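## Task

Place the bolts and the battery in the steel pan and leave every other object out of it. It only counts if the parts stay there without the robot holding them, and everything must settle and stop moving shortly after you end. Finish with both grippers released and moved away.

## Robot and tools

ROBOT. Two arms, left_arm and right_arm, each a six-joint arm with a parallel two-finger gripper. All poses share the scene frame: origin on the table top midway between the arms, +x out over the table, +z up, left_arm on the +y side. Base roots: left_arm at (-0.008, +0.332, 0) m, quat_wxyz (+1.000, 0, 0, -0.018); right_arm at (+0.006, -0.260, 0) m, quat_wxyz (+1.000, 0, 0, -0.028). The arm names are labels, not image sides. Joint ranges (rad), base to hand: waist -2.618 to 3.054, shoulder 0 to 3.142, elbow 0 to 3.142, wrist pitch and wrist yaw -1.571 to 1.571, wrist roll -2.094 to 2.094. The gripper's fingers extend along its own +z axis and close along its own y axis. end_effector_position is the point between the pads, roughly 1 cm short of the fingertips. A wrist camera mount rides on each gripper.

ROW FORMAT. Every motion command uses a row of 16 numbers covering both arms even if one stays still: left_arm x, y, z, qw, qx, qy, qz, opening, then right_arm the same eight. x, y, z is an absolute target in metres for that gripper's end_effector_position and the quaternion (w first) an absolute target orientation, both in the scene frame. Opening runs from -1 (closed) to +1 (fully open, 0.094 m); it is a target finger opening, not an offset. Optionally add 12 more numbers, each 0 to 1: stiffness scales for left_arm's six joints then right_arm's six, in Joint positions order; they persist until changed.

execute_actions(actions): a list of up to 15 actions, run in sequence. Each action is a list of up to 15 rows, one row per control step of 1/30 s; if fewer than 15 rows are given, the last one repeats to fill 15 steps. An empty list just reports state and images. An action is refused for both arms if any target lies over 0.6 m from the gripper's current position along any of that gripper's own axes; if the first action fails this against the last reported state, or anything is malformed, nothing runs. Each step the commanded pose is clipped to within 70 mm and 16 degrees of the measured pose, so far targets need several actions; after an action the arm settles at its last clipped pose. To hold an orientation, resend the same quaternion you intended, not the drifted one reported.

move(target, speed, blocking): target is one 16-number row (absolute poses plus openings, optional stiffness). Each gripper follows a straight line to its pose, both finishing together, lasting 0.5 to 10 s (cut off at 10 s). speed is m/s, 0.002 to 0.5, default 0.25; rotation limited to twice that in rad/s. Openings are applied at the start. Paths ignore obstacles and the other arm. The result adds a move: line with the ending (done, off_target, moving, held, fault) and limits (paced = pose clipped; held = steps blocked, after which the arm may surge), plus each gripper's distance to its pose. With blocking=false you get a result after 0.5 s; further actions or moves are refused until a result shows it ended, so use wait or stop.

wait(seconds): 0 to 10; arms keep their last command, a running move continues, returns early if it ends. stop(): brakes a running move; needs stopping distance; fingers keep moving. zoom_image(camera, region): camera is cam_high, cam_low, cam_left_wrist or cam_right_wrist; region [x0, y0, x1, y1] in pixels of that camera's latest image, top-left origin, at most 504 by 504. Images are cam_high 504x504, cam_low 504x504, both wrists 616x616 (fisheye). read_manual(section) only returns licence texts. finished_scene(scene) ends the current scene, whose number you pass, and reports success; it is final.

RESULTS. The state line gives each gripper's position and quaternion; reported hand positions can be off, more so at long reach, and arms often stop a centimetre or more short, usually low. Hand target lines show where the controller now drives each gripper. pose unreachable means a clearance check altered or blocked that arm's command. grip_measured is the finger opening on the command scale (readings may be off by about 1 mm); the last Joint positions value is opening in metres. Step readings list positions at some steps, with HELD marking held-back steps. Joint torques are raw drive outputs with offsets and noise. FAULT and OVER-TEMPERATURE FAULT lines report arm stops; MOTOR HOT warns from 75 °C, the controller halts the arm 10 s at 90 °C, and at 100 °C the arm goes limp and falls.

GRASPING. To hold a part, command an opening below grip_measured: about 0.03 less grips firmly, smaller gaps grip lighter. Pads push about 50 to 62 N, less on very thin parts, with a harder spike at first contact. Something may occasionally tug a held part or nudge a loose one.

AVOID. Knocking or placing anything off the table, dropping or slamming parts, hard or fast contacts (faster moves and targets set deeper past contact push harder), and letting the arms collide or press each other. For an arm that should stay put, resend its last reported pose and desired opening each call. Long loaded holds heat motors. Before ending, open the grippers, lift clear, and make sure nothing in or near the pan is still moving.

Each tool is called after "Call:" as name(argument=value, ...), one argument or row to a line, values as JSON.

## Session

Call:
execute_actions(
  actions=[],
)

Scene clock: 0.00 s.
left_arm: end_effector_position=(+0.0711, -0.0001, +0.1236) grip_measured=+1.000 end_effector_quat_wxyz=(+0.007, +0.645, +0.764, -0.006) | right_arm: end_effector_position=(+0.4977, -0.2533, +0.3338) grip_measured=+1.000 end_effector_quat_wxyz=(-0.088, +0.649, -0.578, +0.486)
Joint positions: left_arm=[-1.304  1.819  1.57  -1.303  0.002  0.062  0.094] | right_arm=[ 0.288  1.815  1.963 -0.847  0.649 -1.765  0.094]
Joint velocities: left_arm=[ 0.012  0.002 -0.007  0.007 -0.051 -0.022  0.   ] | right_arm=[ 0.007 -0.017  0.007 -0.037 -0.051 -0.051  0.   ]
Joint torques (N m, as the arm reports them, + toward a larger angle): no reading
Hand target (left_arm): +0.072, -0.004, +0.130; +0.019, +0.645, +0.764, -0.014
Hand target (right_arm): +0.496, -0.254, +0.334; -0.086, +0.649, -0.580, +0.485
Joint stiffness scale: left_arm=[1. 1. 1. 1. 1. 1.] | right_arm=[1. 1. 1. 1. 1. 1.]

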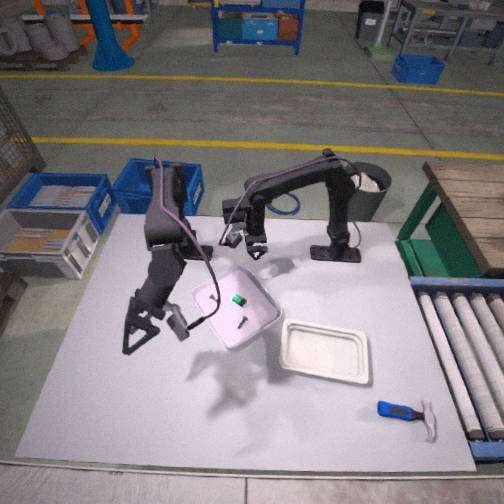

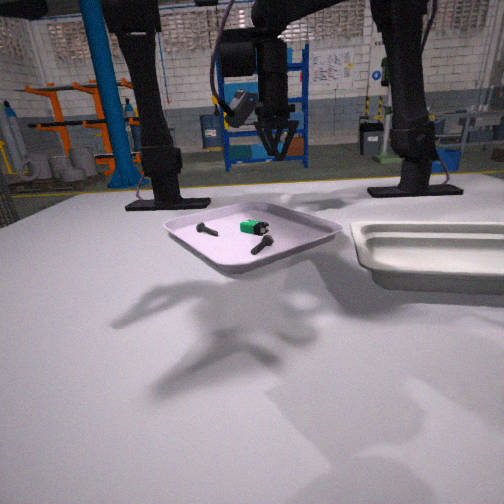

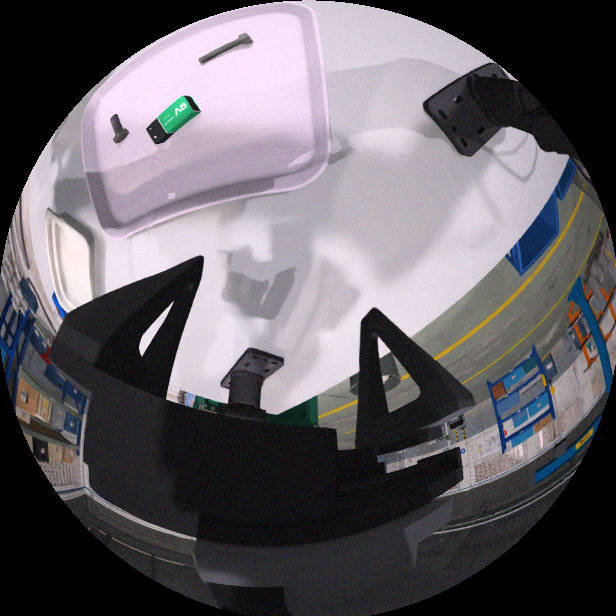

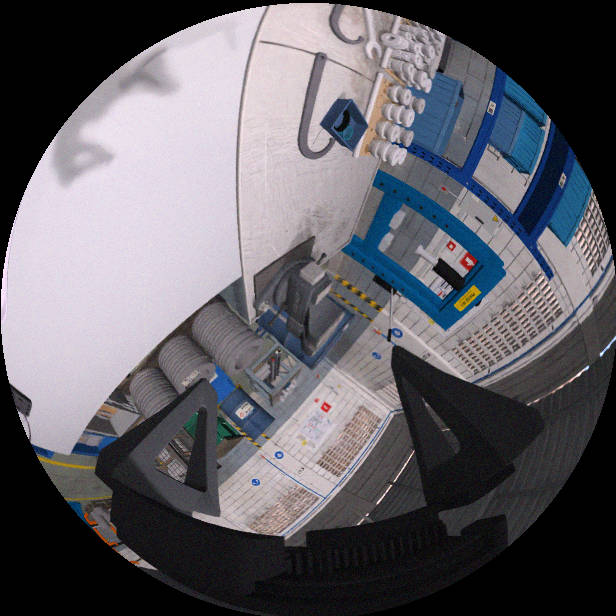

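Call:
zoom_image(
  camera="cam_high",
  region=[180, 260, 300, 360],
)

Region (180, 260, 300, 360) of cam_high's 504x504 image, scaled by 4.200, with more detail than that image has.

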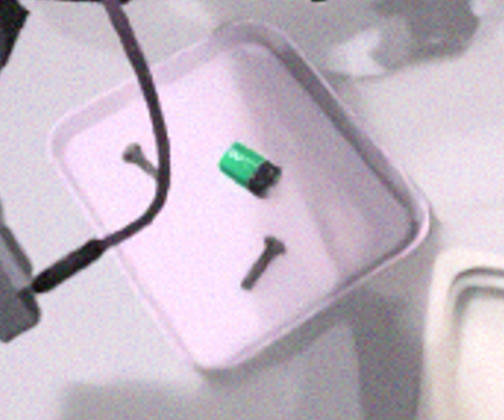

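Call:
move(
  target=[0.21,-0.05,0.07,0,0.862,0.508,0,0.2, 0.0793,-0.5351,0.1817,0.187,0.777,0.582,0.152,1],
  speed=0.25,
)

Scene clock: 32.33 s.
left_arm: end_effector_position=(+0.2066, -0.0454, +0.0633) grip_measured=+0.203 end_effector_quat_wxyz=(-0.007, +0.861, +0.508, +0.003) | right_arm: end_effector_position=(+0.0790, -0.5321, +0.1733) grip_measured=+1.000 end_effector_quat_wxyz=(+0.683, +0.654, -0.279, -0.167)
Joint positions: left_arm=[-1.023  2.252  1.964 -1.298 -0.006  1.017  0.056] | right_arm=[-0.574  1.796  0.884 -1.552  1.553 -2.086  0.094]
Joint velocities: left_arm=[ 0.007 -0.022  0.002 -0.007  0.066  0.007  0.001] | right_arm=[-0.007  0.007  0.007  0.066  0.037  0.066  0.   ]
Joint torques (N m, as the arm reports them, + toward a larger angle): left_arm=[  0.55 -11.27   7.57  -0.01   0.02   0.14] | right_arm=[-0.53 -4.72  5.42 -0.69  0.52 -0.06]
Hand target (left_arm): +0.211, -0.049, +0.070; +0.001, +0.861, +0.508, +0.002
Hand target (right_arm): +0.080, -0.535, +0.175; +0.686, +0.654, -0.269, -0.172
Off the commanded pose (left_arm): 0.009 m, 1 deg.
Off the commanded pose (right_arm): 0.009 m, 127 deg; orientation clipped at the last step of the last action.
Joint stiffness scale: left_arm=[1. 1. 1. 1. 1. 1.] | right_arm=[1. 1. 1. 1. 1. 1.]
joint sent to its limit (right arm) — the command would take joint 4 (wrist pitch) past its lower limit, joint 5 (wrist yaw) past its upper limit and joint 6 (wrist roll) past its lower limit, so those joints were sent only as far as their limits.
move: off_target (right_arm); limits=paced

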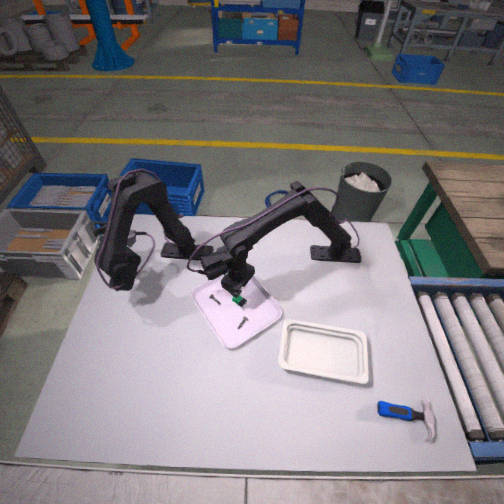

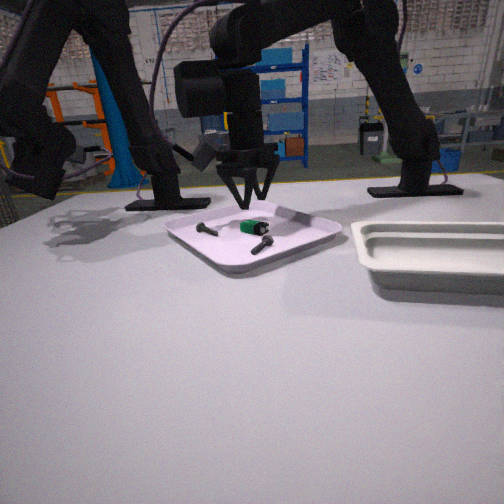

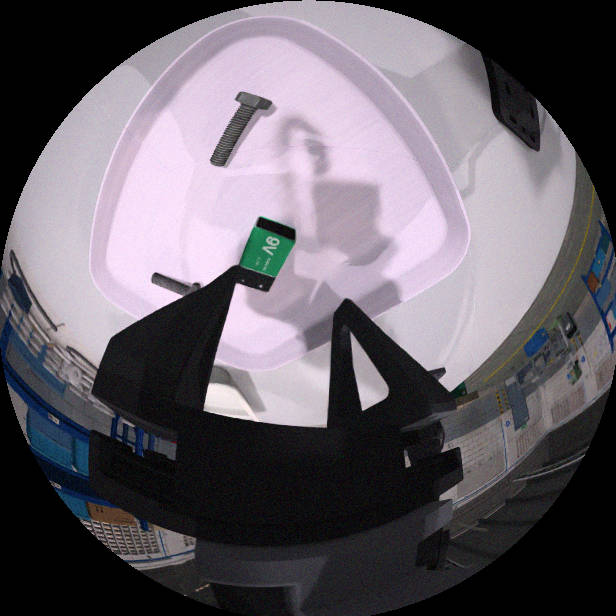

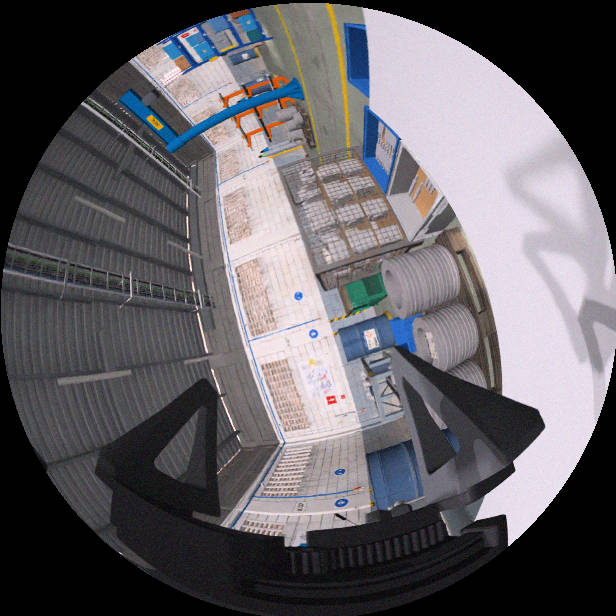

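Call:
move(
  target=[0.232,-0.05,0.045,0,0.862,0.508,0,0.2, 0.079,-0.5321,0.1733,0.683,0.654,-0.279,-0.167,1],
  speed=0.08,
)

Scene clock: 38.13 s.
left_arm: end_effector_position=(+0.2238, -0.0368, +0.0351) grip_measured=+0.203 end_effector_quat_wxyz=(-0.029, +0.860, +0.510, +0.003) | right_arm: end_effector_position=(+0.0789, -0.5320, +0.1734) grip_measured=+1.000 end_effector_quat_wxyz=(+0.683, +0.655, -0.278, -0.168)
Joint positions: left_arm=[-0.979  2.319  1.964 -1.274 -0.007  1.056  0.056] | right_arm=[-0.574  1.796  0.884 -1.555  1.553 -2.086  0.094]
Joint velocities: left_arm=[ 0.007 -0.027 -0.007 -0.037  0.051 -0.022 -0.   ] | right_arm=[-0.002  0.022 -0.007 -0.022 -0.022  0.022  0.   ]
Joint torques (N m, as the arm reports them, + toward a larger angle): left_arm=[  0.18 -12.24   8.     0.2    0.05   0.03] | right_arm=[ 0.04 -5.39  4.57 -0.61  0.32  0.02]
Hand target (left_arm): +0.232, -0.049, +0.046; +0.000, +0.862, +0.508, +0.000
Hand target (right_arm): +0.079, -0.532, +0.173; +0.683, +0.654, -0.279, -0.167
Off the commanded pose (left_arm): 0.018 m, 3 deg.
Off the commanded pose (right_arm): 0.000 m, 0 deg.
Joint stiffness scale: left_arm=[1. 1. 1. 1. 1. 1.] | right_arm=[1. 1. 1. 1. 1. 1.]
move: off_target (left_arm)

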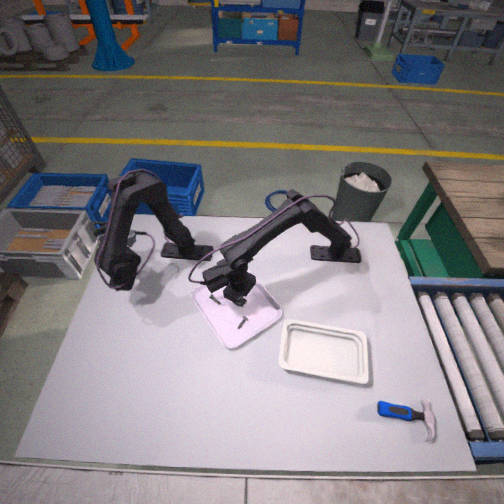

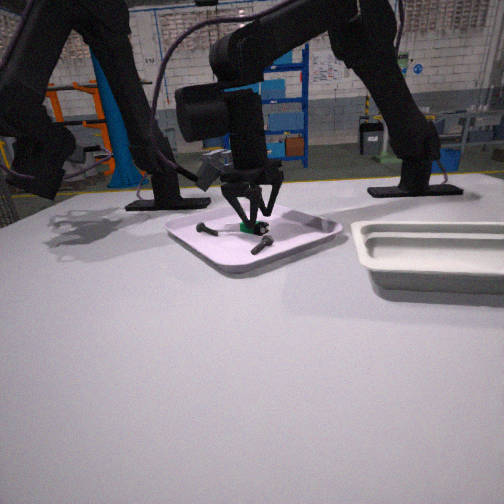

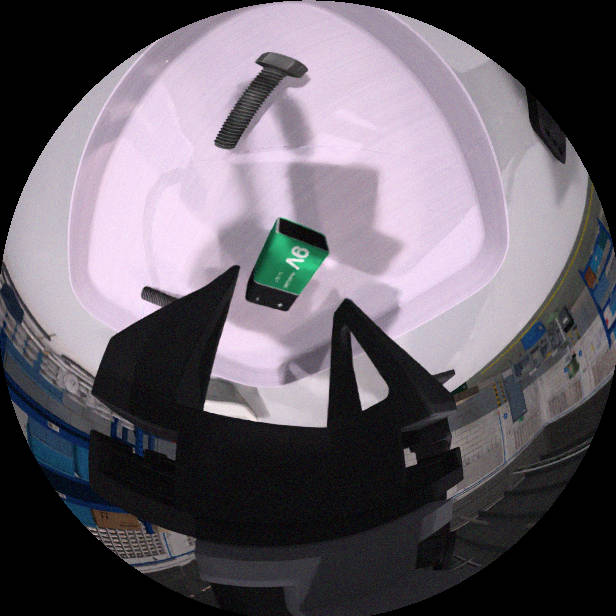

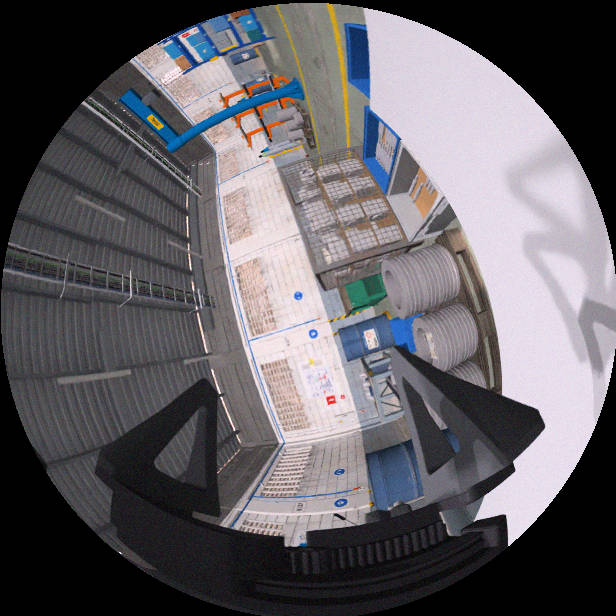

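Call:
move(
  target=[0.232,-0.05,0.022,0,0.862,0.508,0,0.2, 0.079,-0.5321,0.1733,0.683,0.654,-0.279,-0.167,1],
  speed=0.06,
)

Scene clock: 41.37 s.
left_arm: end_effector_position=(+0.2311, -0.0484, +0.0244) grip_measured=+0.203 end_effector_quat_wxyz=(-0.005, +0.861, +0.509, +0.003) | right_arm: end_effector_position=(+0.0789, -0.5320, +0.1734) grip_measured=+1.000 end_effector_quat_wxyz=(+0.683, +0.655, -0.278, -0.168)
Joint positions: left_arm=[-0.979  2.334  1.948 -1.195 -0.007  1.057  0.056] | right_arm=[-0.574  1.796  0.884 -1.555  1.553 -2.086  0.094]
Joint velocities: left_arm=[ 0.002 -0.027 -0.022 -0.037  0.022 -0.007  0.   ] | right_arm=[ 0.027 -0.037 -0.012  0.066 -0.007 -0.037  0.   ]
Joint torques (N m, as the arm reports them, + toward a larger angle): left_arm=[  0.28 -11.89   4.63   0.31   0.08   0.13] | right_arm=[ 0.04 -5.39  4.58 -0.61  0.32  0.02]
Hand target (left_arm): +0.232, -0.050, +0.022; -0.000, +0.862, +0.508, -0.000
Hand target (right_arm): +0.079, -0.532, +0.173; +0.683, +0.654, -0.279, -0.167
Off the commanded pose (left_arm): 0.003 m, 1 deg.
Off the commanded pose (right_arm): 0.000 m, 0 deg.
Joint stiffness scale: left_arm=[1. 1. 1. 1. 1. 1.] | right_arm=[1. 1. 1. 1. 1. 1.]
move: done

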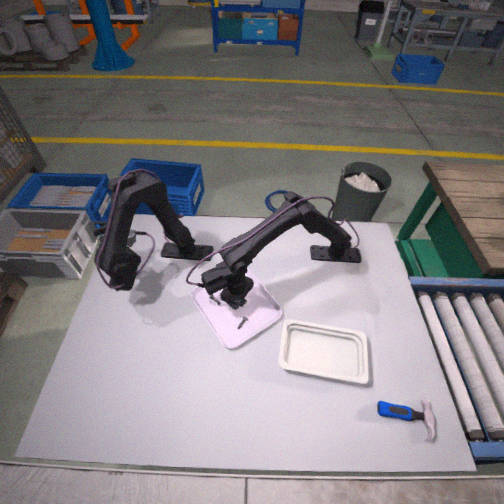

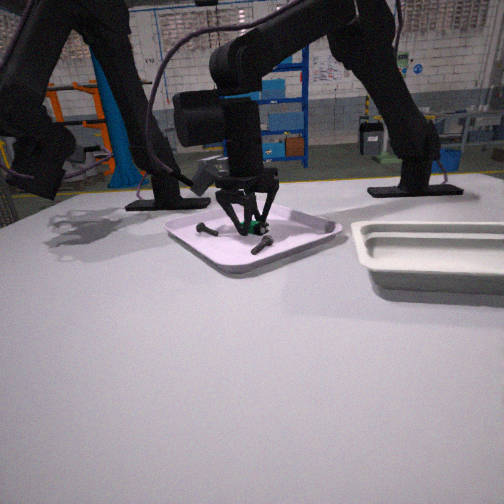

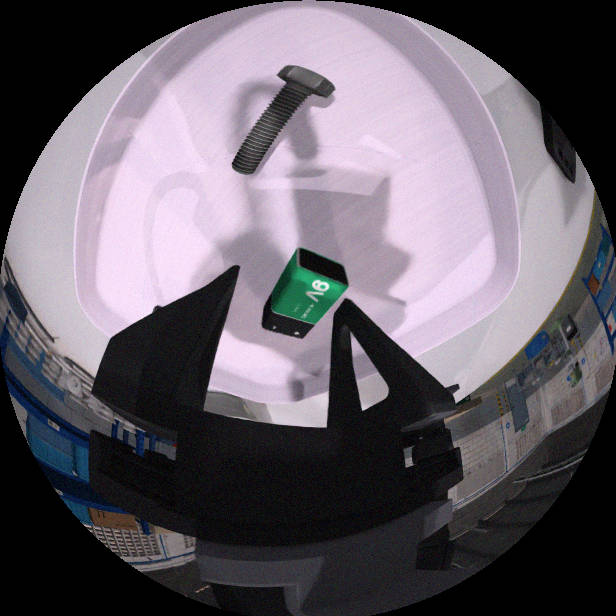

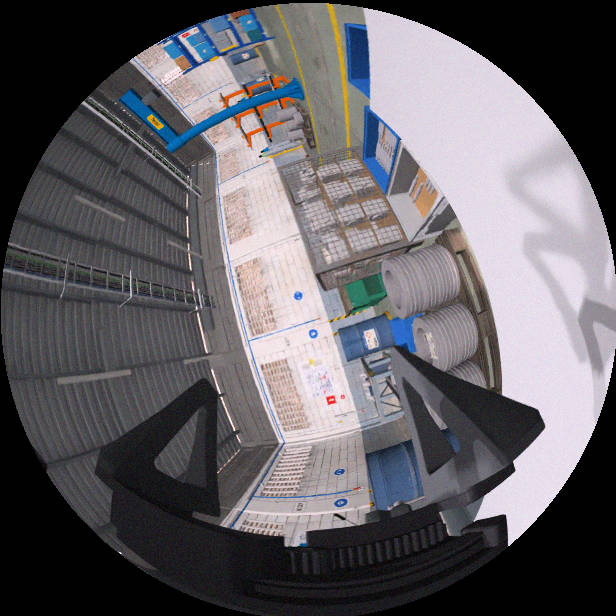

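Call:
move(
  target=[0.230,-0.049,0.02,0,0.862,0.508,0,-0.8, 0.079,-0.5321,0.1733,0.683,0.654,-0.279,-0.167,1],
  speed=0.06,
)

Call:
move(
  target=[0.24,-0.03,0.12,0,0.862,0.508,0,-0.8, 0.079,-0.5321,0.1733,0.683,0.654,-0.279,-0.167,1],
  speed=0.2,
)

Call:
move(
  target=[0.40,0.30,0.12,0,0.5,0.866,0,-0.8, 0.079,-0.5321,0.1733,0.683,0.654,-0.279,-0.167,1],
  speed=0.3,
)

Scene clock: 47.77 s.
left_arm: end_effector_position=(+0.2315, -0.0486, +0.0237) grip_measured=-0.473 end_effector_quat_wxyz=(-0.004, +0.861, +0.509, +0.004) | right_arm: end_effector_position=(+0.0789, -0.5320, +0.1734) grip_measured=+1.000 end_effector_quat_wxyz=(+0.683, +0.655, -0.278, -0.168)
Joint positions: left_arm=[-0.979  2.334  1.945 -1.19  -0.008  1.057  0.025] | right_arm=[-0.574  1.796  0.884 -1.555  1.553 -2.086  0.094]
Joint velocities: left_arm=[-0.012  0.007 -0.002  0.051 -0.037 -0.037  0.   ] | right_arm=[-0.002 -0.022 -0.037 -0.007  0.022  0.022  0.   ]
Joint torques (N m, as the arm reports them, + toward a larger angle): left_arm=[  0.03 -12.67   3.47   0.41   0.09   0.09] | right_arm=[ 0.04 -5.39  4.56 -0.61  0.32  0.02]
Hand target (left_arm): +0.230, -0.049, +0.020; -0.001, +0.862, +0.508, +0.000
Hand target (right_arm): +0.079, -0.532, +0.173; +0.683, +0.654, -0.279, -0.167
Off the commanded pose (left_arm): 0.004 m, 1 deg.
Off the commanded pose (right_arm): 0.000 m, 0 deg.
Joint stiffness scale: left_arm=[1. 1. 1. 1. 1. 1.] | right_arm=[1. 1. 1. 1. 1. 1.]
move: done

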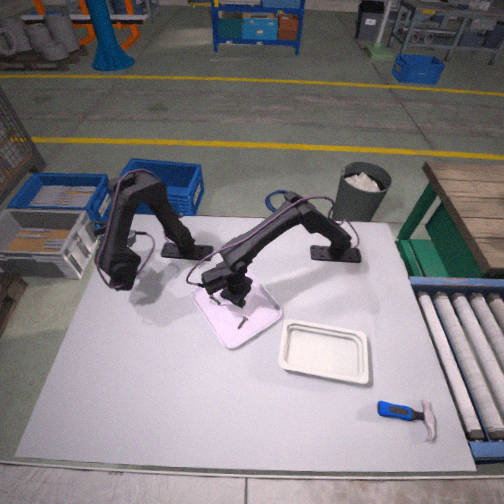

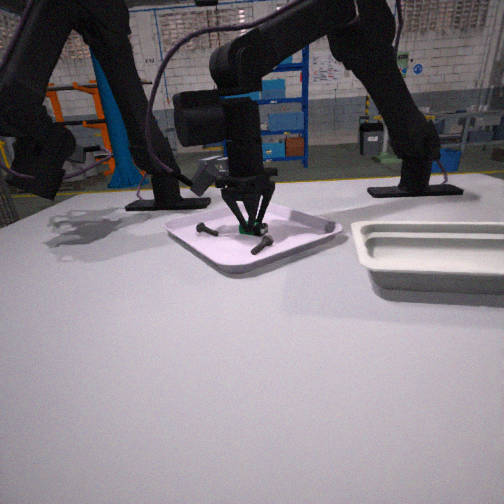

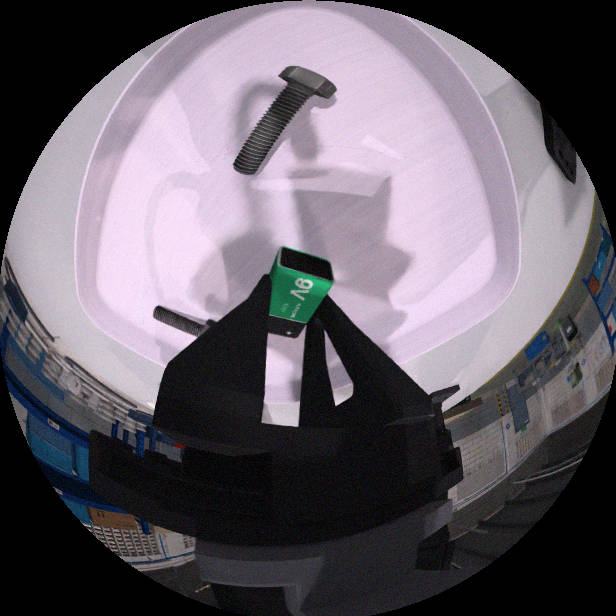

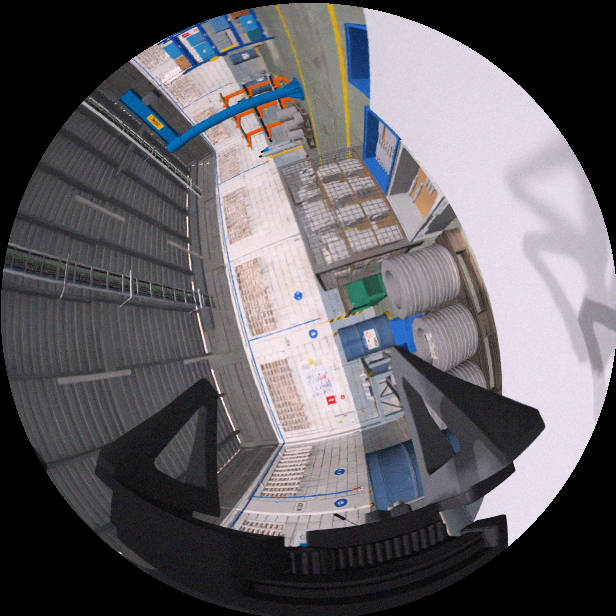

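Scene clock: 48.97 s.
left_arm: end_effector_position=(+0.2372, -0.0268, +0.1108) grip_measured=-0.473 end_effector_quat_wxyz=(-0.010, +0.861, +0.508, +0.004) | right_arm: end_effector_position=(+0.0789, -0.5320, +0.1734) grip_measured=+1.000 end_effector_quat_wxyz=(+0.683, +0.655, -0.278, -0.168)
Joint positions: left_arm=[-0.942  2.272  2.187 -1.505 -0.009  1.097  0.025] | right_arm=[-0.574  1.796  0.884 -1.555  1.553 -2.086  0.094]
Joint velocities: left_arm=[ 0.017  0.002 -0.002 -0.095 -0.066 -0.066 -0.002] | right_arm=[-0.002 -0.002  0.027 -0.022  0.007  0.007  0.   ]
Joint torques (N m, as the arm reports them, + toward a larger angle): left_arm=[  0.35 -11.99   7.5   -0.04   0.07   0.13] | right_arm=[ 0.04 -5.39  4.58 -0.62  0.32  0.02]
Hand target (left_arm): +0.239, -0.029, +0.120; +0.000, +0.862, +0.507, +0.001
Hand target (right_arm): +0.079, -0.532, +0.173; +0.683, +0.654, -0.279, -0.167
Off the commanded pose (left_arm): 0.010 m, 1 deg.
Off the commanded pose (right_arm): 0.000 m, 0 deg.
Joint stiffness scale: left_arm=[1. 1. 1. 1. 1. 1.] | right_arm=[1. 1. 1. 1. 1. 1.]
move: done

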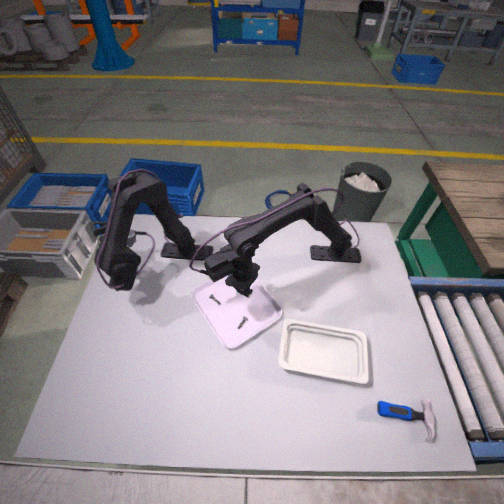

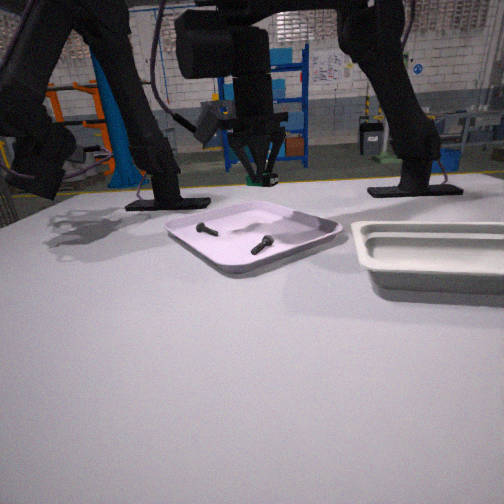

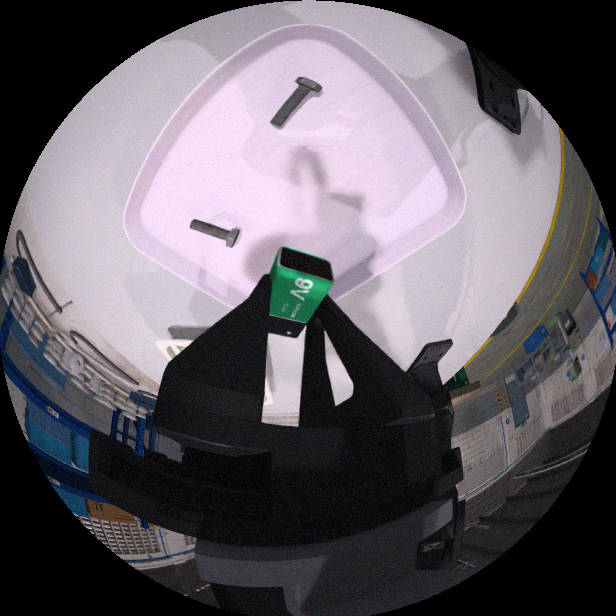

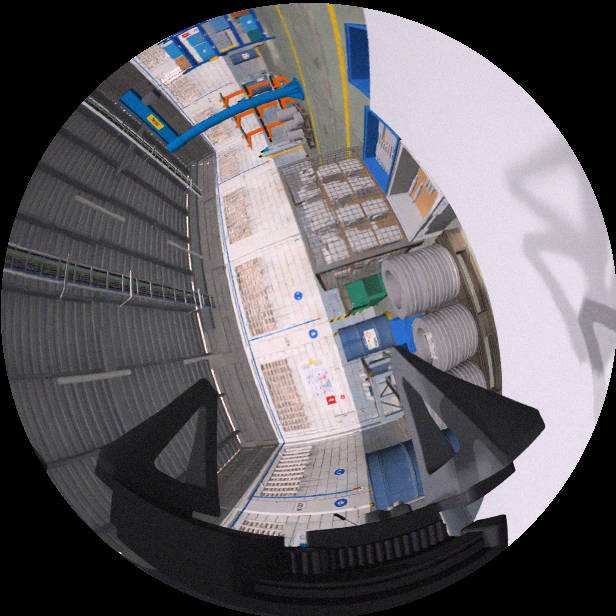

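Scene clock: 51.23 s.
left_arm: end_effector_position=(+0.3950, +0.3076, +0.1117) grip_measured=-0.473 end_effector_quat_wxyz=(-0.009, +0.501, +0.866, +0.006) | right_arm: end_effector_position=(+0.0789, -0.5320, +0.1734) grip_measured=+1.000 end_effector_quat_wxyz=(+0.683, +0.655, -0.278, -0.168)
Joint positions: left_arm=[-0.036  2.106  1.924 -1.399 -0.02   0.976  0.025] | right_arm=[-0.574  1.796  0.884 -1.555  1.553 -2.086  0.094]
Joint velocities: left_arm=[-0.007  0.002  0.027 -0.007  0.11   0.022  0.   ] | right_arm=[ 0.012 -0.017  0.012  0.007 -0.081 -0.037  0.   ]
Joint torques (N m, as the arm reports them, + toward a larger angle): left_arm=[ -0.6  -10.43   7.58  -0.04   0.1   -0.07] | right_arm=[ 0.04 -5.39  4.58 -0.61  0.32  0.02]
Hand target (left_arm): +0.399, +0.303, +0.120; +0.002, +0.500, +0.866, +0.006
Hand target (right_arm): +0.079, -0.532, +0.173; +0.683, +0.654, -0.279, -0.167
Off the commanded pose (left_arm): 0.012 m, 1 deg.
Off the commanded pose (right_arm): 0.000 m, 0 deg.
Joint stiffness scale: left_arm=[1. 1. 1. 1. 1. 1.] | right_arm=[1. 1. 1. 1. 1. 1.]
move: off_target (left_arm)

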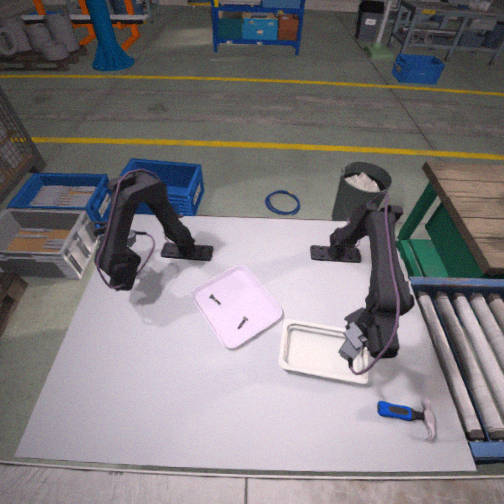

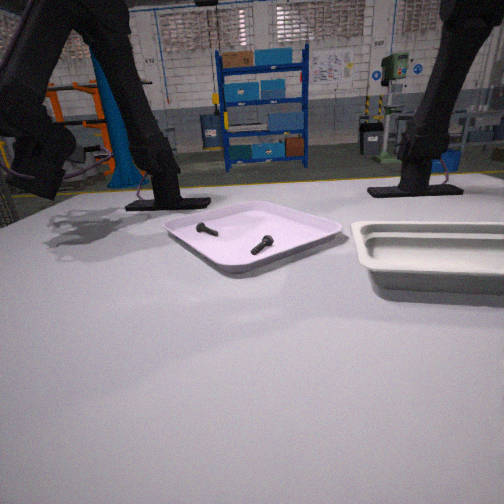

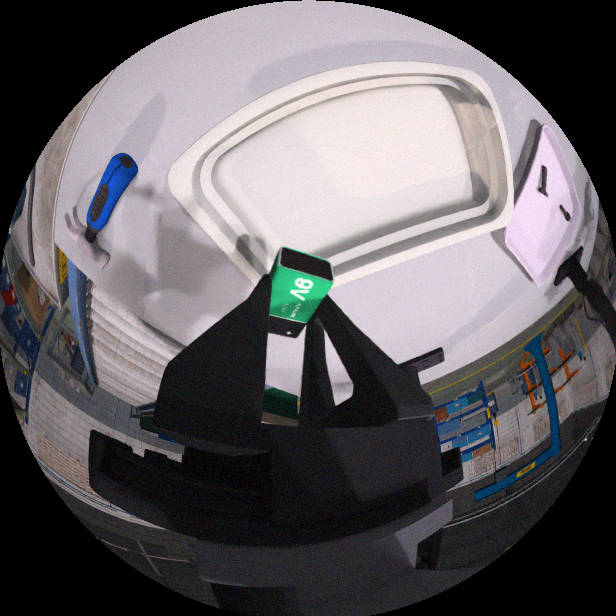

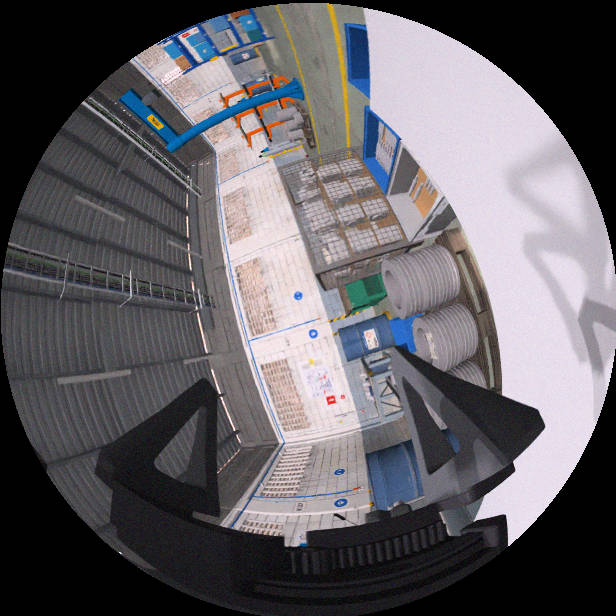

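Call:
move(
  target=[0.42,0.26,0.07,0,0.5,0.866,0,-0.8, 0.079,-0.5321,0.1733,0.683,0.654,-0.279,-0.167,1],
  speed=0.15,
)

Call:
move(
  target=[0.42,0.26,0.04,0,0.5,0.866,0,-0.8, 0.079,-0.5321,0.1733,0.683,0.654,-0.279,-0.167,1],
  speed=0.08,
)

Scene clock: 56.00 s.
left_arm: end_effector_position=(+0.4062, +0.2642, +0.0579) grip_measured=-0.473 end_effector_quat_wxyz=(-0.031, +0.503, +0.863, -0.008) | right_arm: end_effector_position=(+0.0789, -0.5320, +0.1734) grip_measured=+1.000 end_effector_quat_wxyz=(+0.683, +0.655, -0.278, -0.168)
Joint positions: left_arm=[-0.133  2.241  1.924 -1.316 -0.007  0.887  0.025] | right_arm=[-0.574  1.796  0.884 -1.555  1.553 -2.086  0.094]
Joint velocities: left_arm=[-0.012 -0.007  0.007 -0.007 -0.081 -0.022  0.   ] | right_arm=[-0.002  0.017  0.027 -0.022 -0.022  0.022  0.   ]
Joint torques (N m, as the arm reports them, + toward a larger angle): left_arm=[ -0.15 -12.19   7.66   0.19   0.09  -0.06] | right_arm=[ 0.04 -5.39  4.58 -0.62  0.32  0.02]
Hand target (left_arm): +0.420, +0.260, +0.071; +0.000, +0.500, +0.866, -0.001
Hand target (right_arm): +0.079, -0.532, +0.173; +0.683, +0.654, -0.279, -0.167
Off the commanded pose (left_arm): 0.019 m, 4 deg.
Off the commanded pose (right_arm): 0.000 m, 0 deg.
Joint stiffness scale: left_arm=[1. 1. 1. 1. 1. 1.] | right_arm=[1. 1. 1. 1. 1. 1.]
move: off_target (left_arm)

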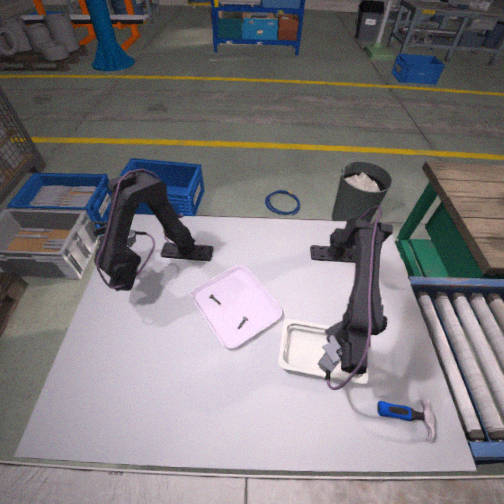

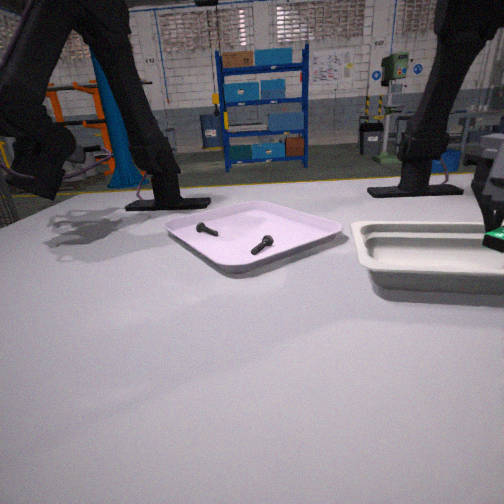

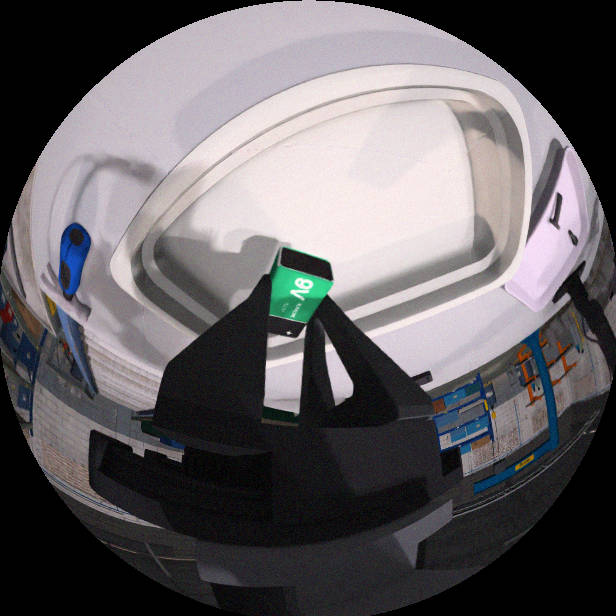

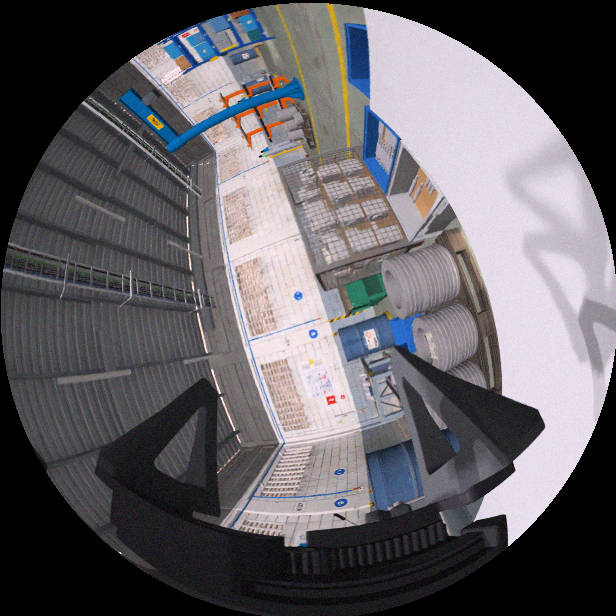

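Scene clock: 56.93 s.
left_arm: end_effector_position=(+0.4188, +0.2621, +0.0439) grip_measured=-0.473 end_effector_quat_wxyz=(-0.004, +0.503, +0.865, +0.002) | right_arm: end_effector_position=(+0.0789, -0.5320, +0.1734) grip_measured=+1.000 end_effector_quat_wxyz=(+0.683, +0.655, -0.278, -0.168)
Joint positions: left_arm=[-0.133  2.241  1.87  -1.206 -0.008  0.885  0.025] | right_arm=[-0.574  1.796  0.884 -1.555  1.553 -2.086  0.094]
Joint velocities: left_arm=[-0.012  0.022 -0.007 -0.022 -0.051 -0.022 -0.001] | right_arm=[ 0.002  0.012  0.007 -0.066 -0.022 -0.037  0.   ]
Joint torques (N m, as the arm reports them, + toward a larger angle): left_arm=[  0.   -11.16   4.71   0.32   0.08  -0.04] | right_arm=[ 0.05 -5.39  4.58 -0.61  0.32  0.02]
Hand target (left_arm): +0.420, +0.260, +0.040; -0.000, +0.500, +0.866, +0.000
Hand target (right_arm): +0.079, -0.532, +0.173; +0.683, +0.654, -0.279, -0.167
Off the commanded pose (left_arm): 0.005 m, 1 deg.
Off the commanded pose (right_arm): 0.000 m, 0 deg.
Joint stiffness scale: left_arm=[1. 1. 1. 1. 1. 1.] | right_arm=[1. 1. 1. 1. 1. 1.]
move: done

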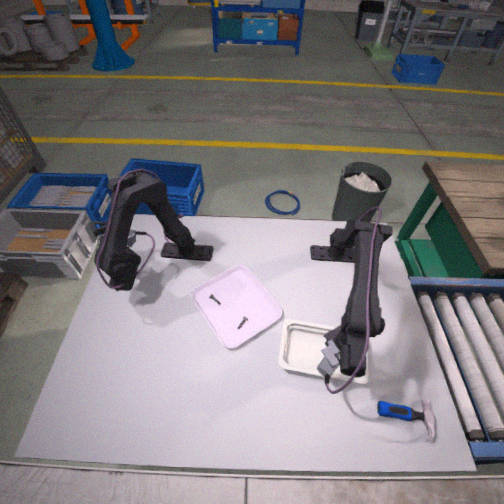

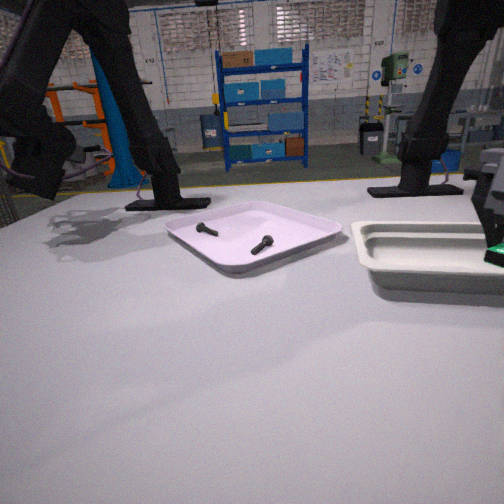

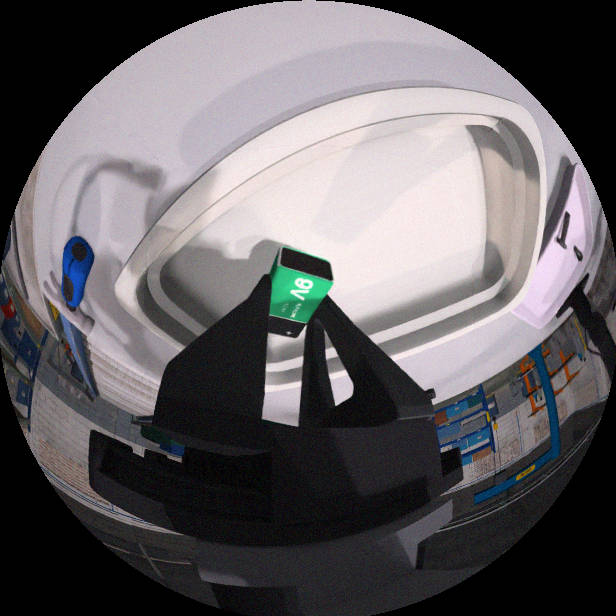

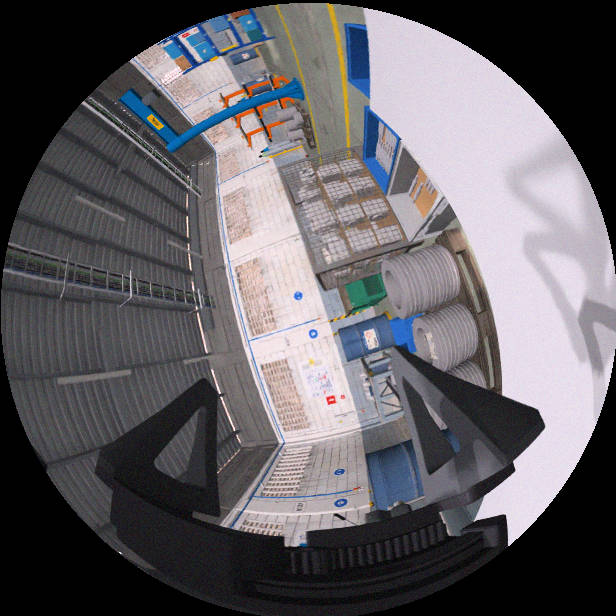

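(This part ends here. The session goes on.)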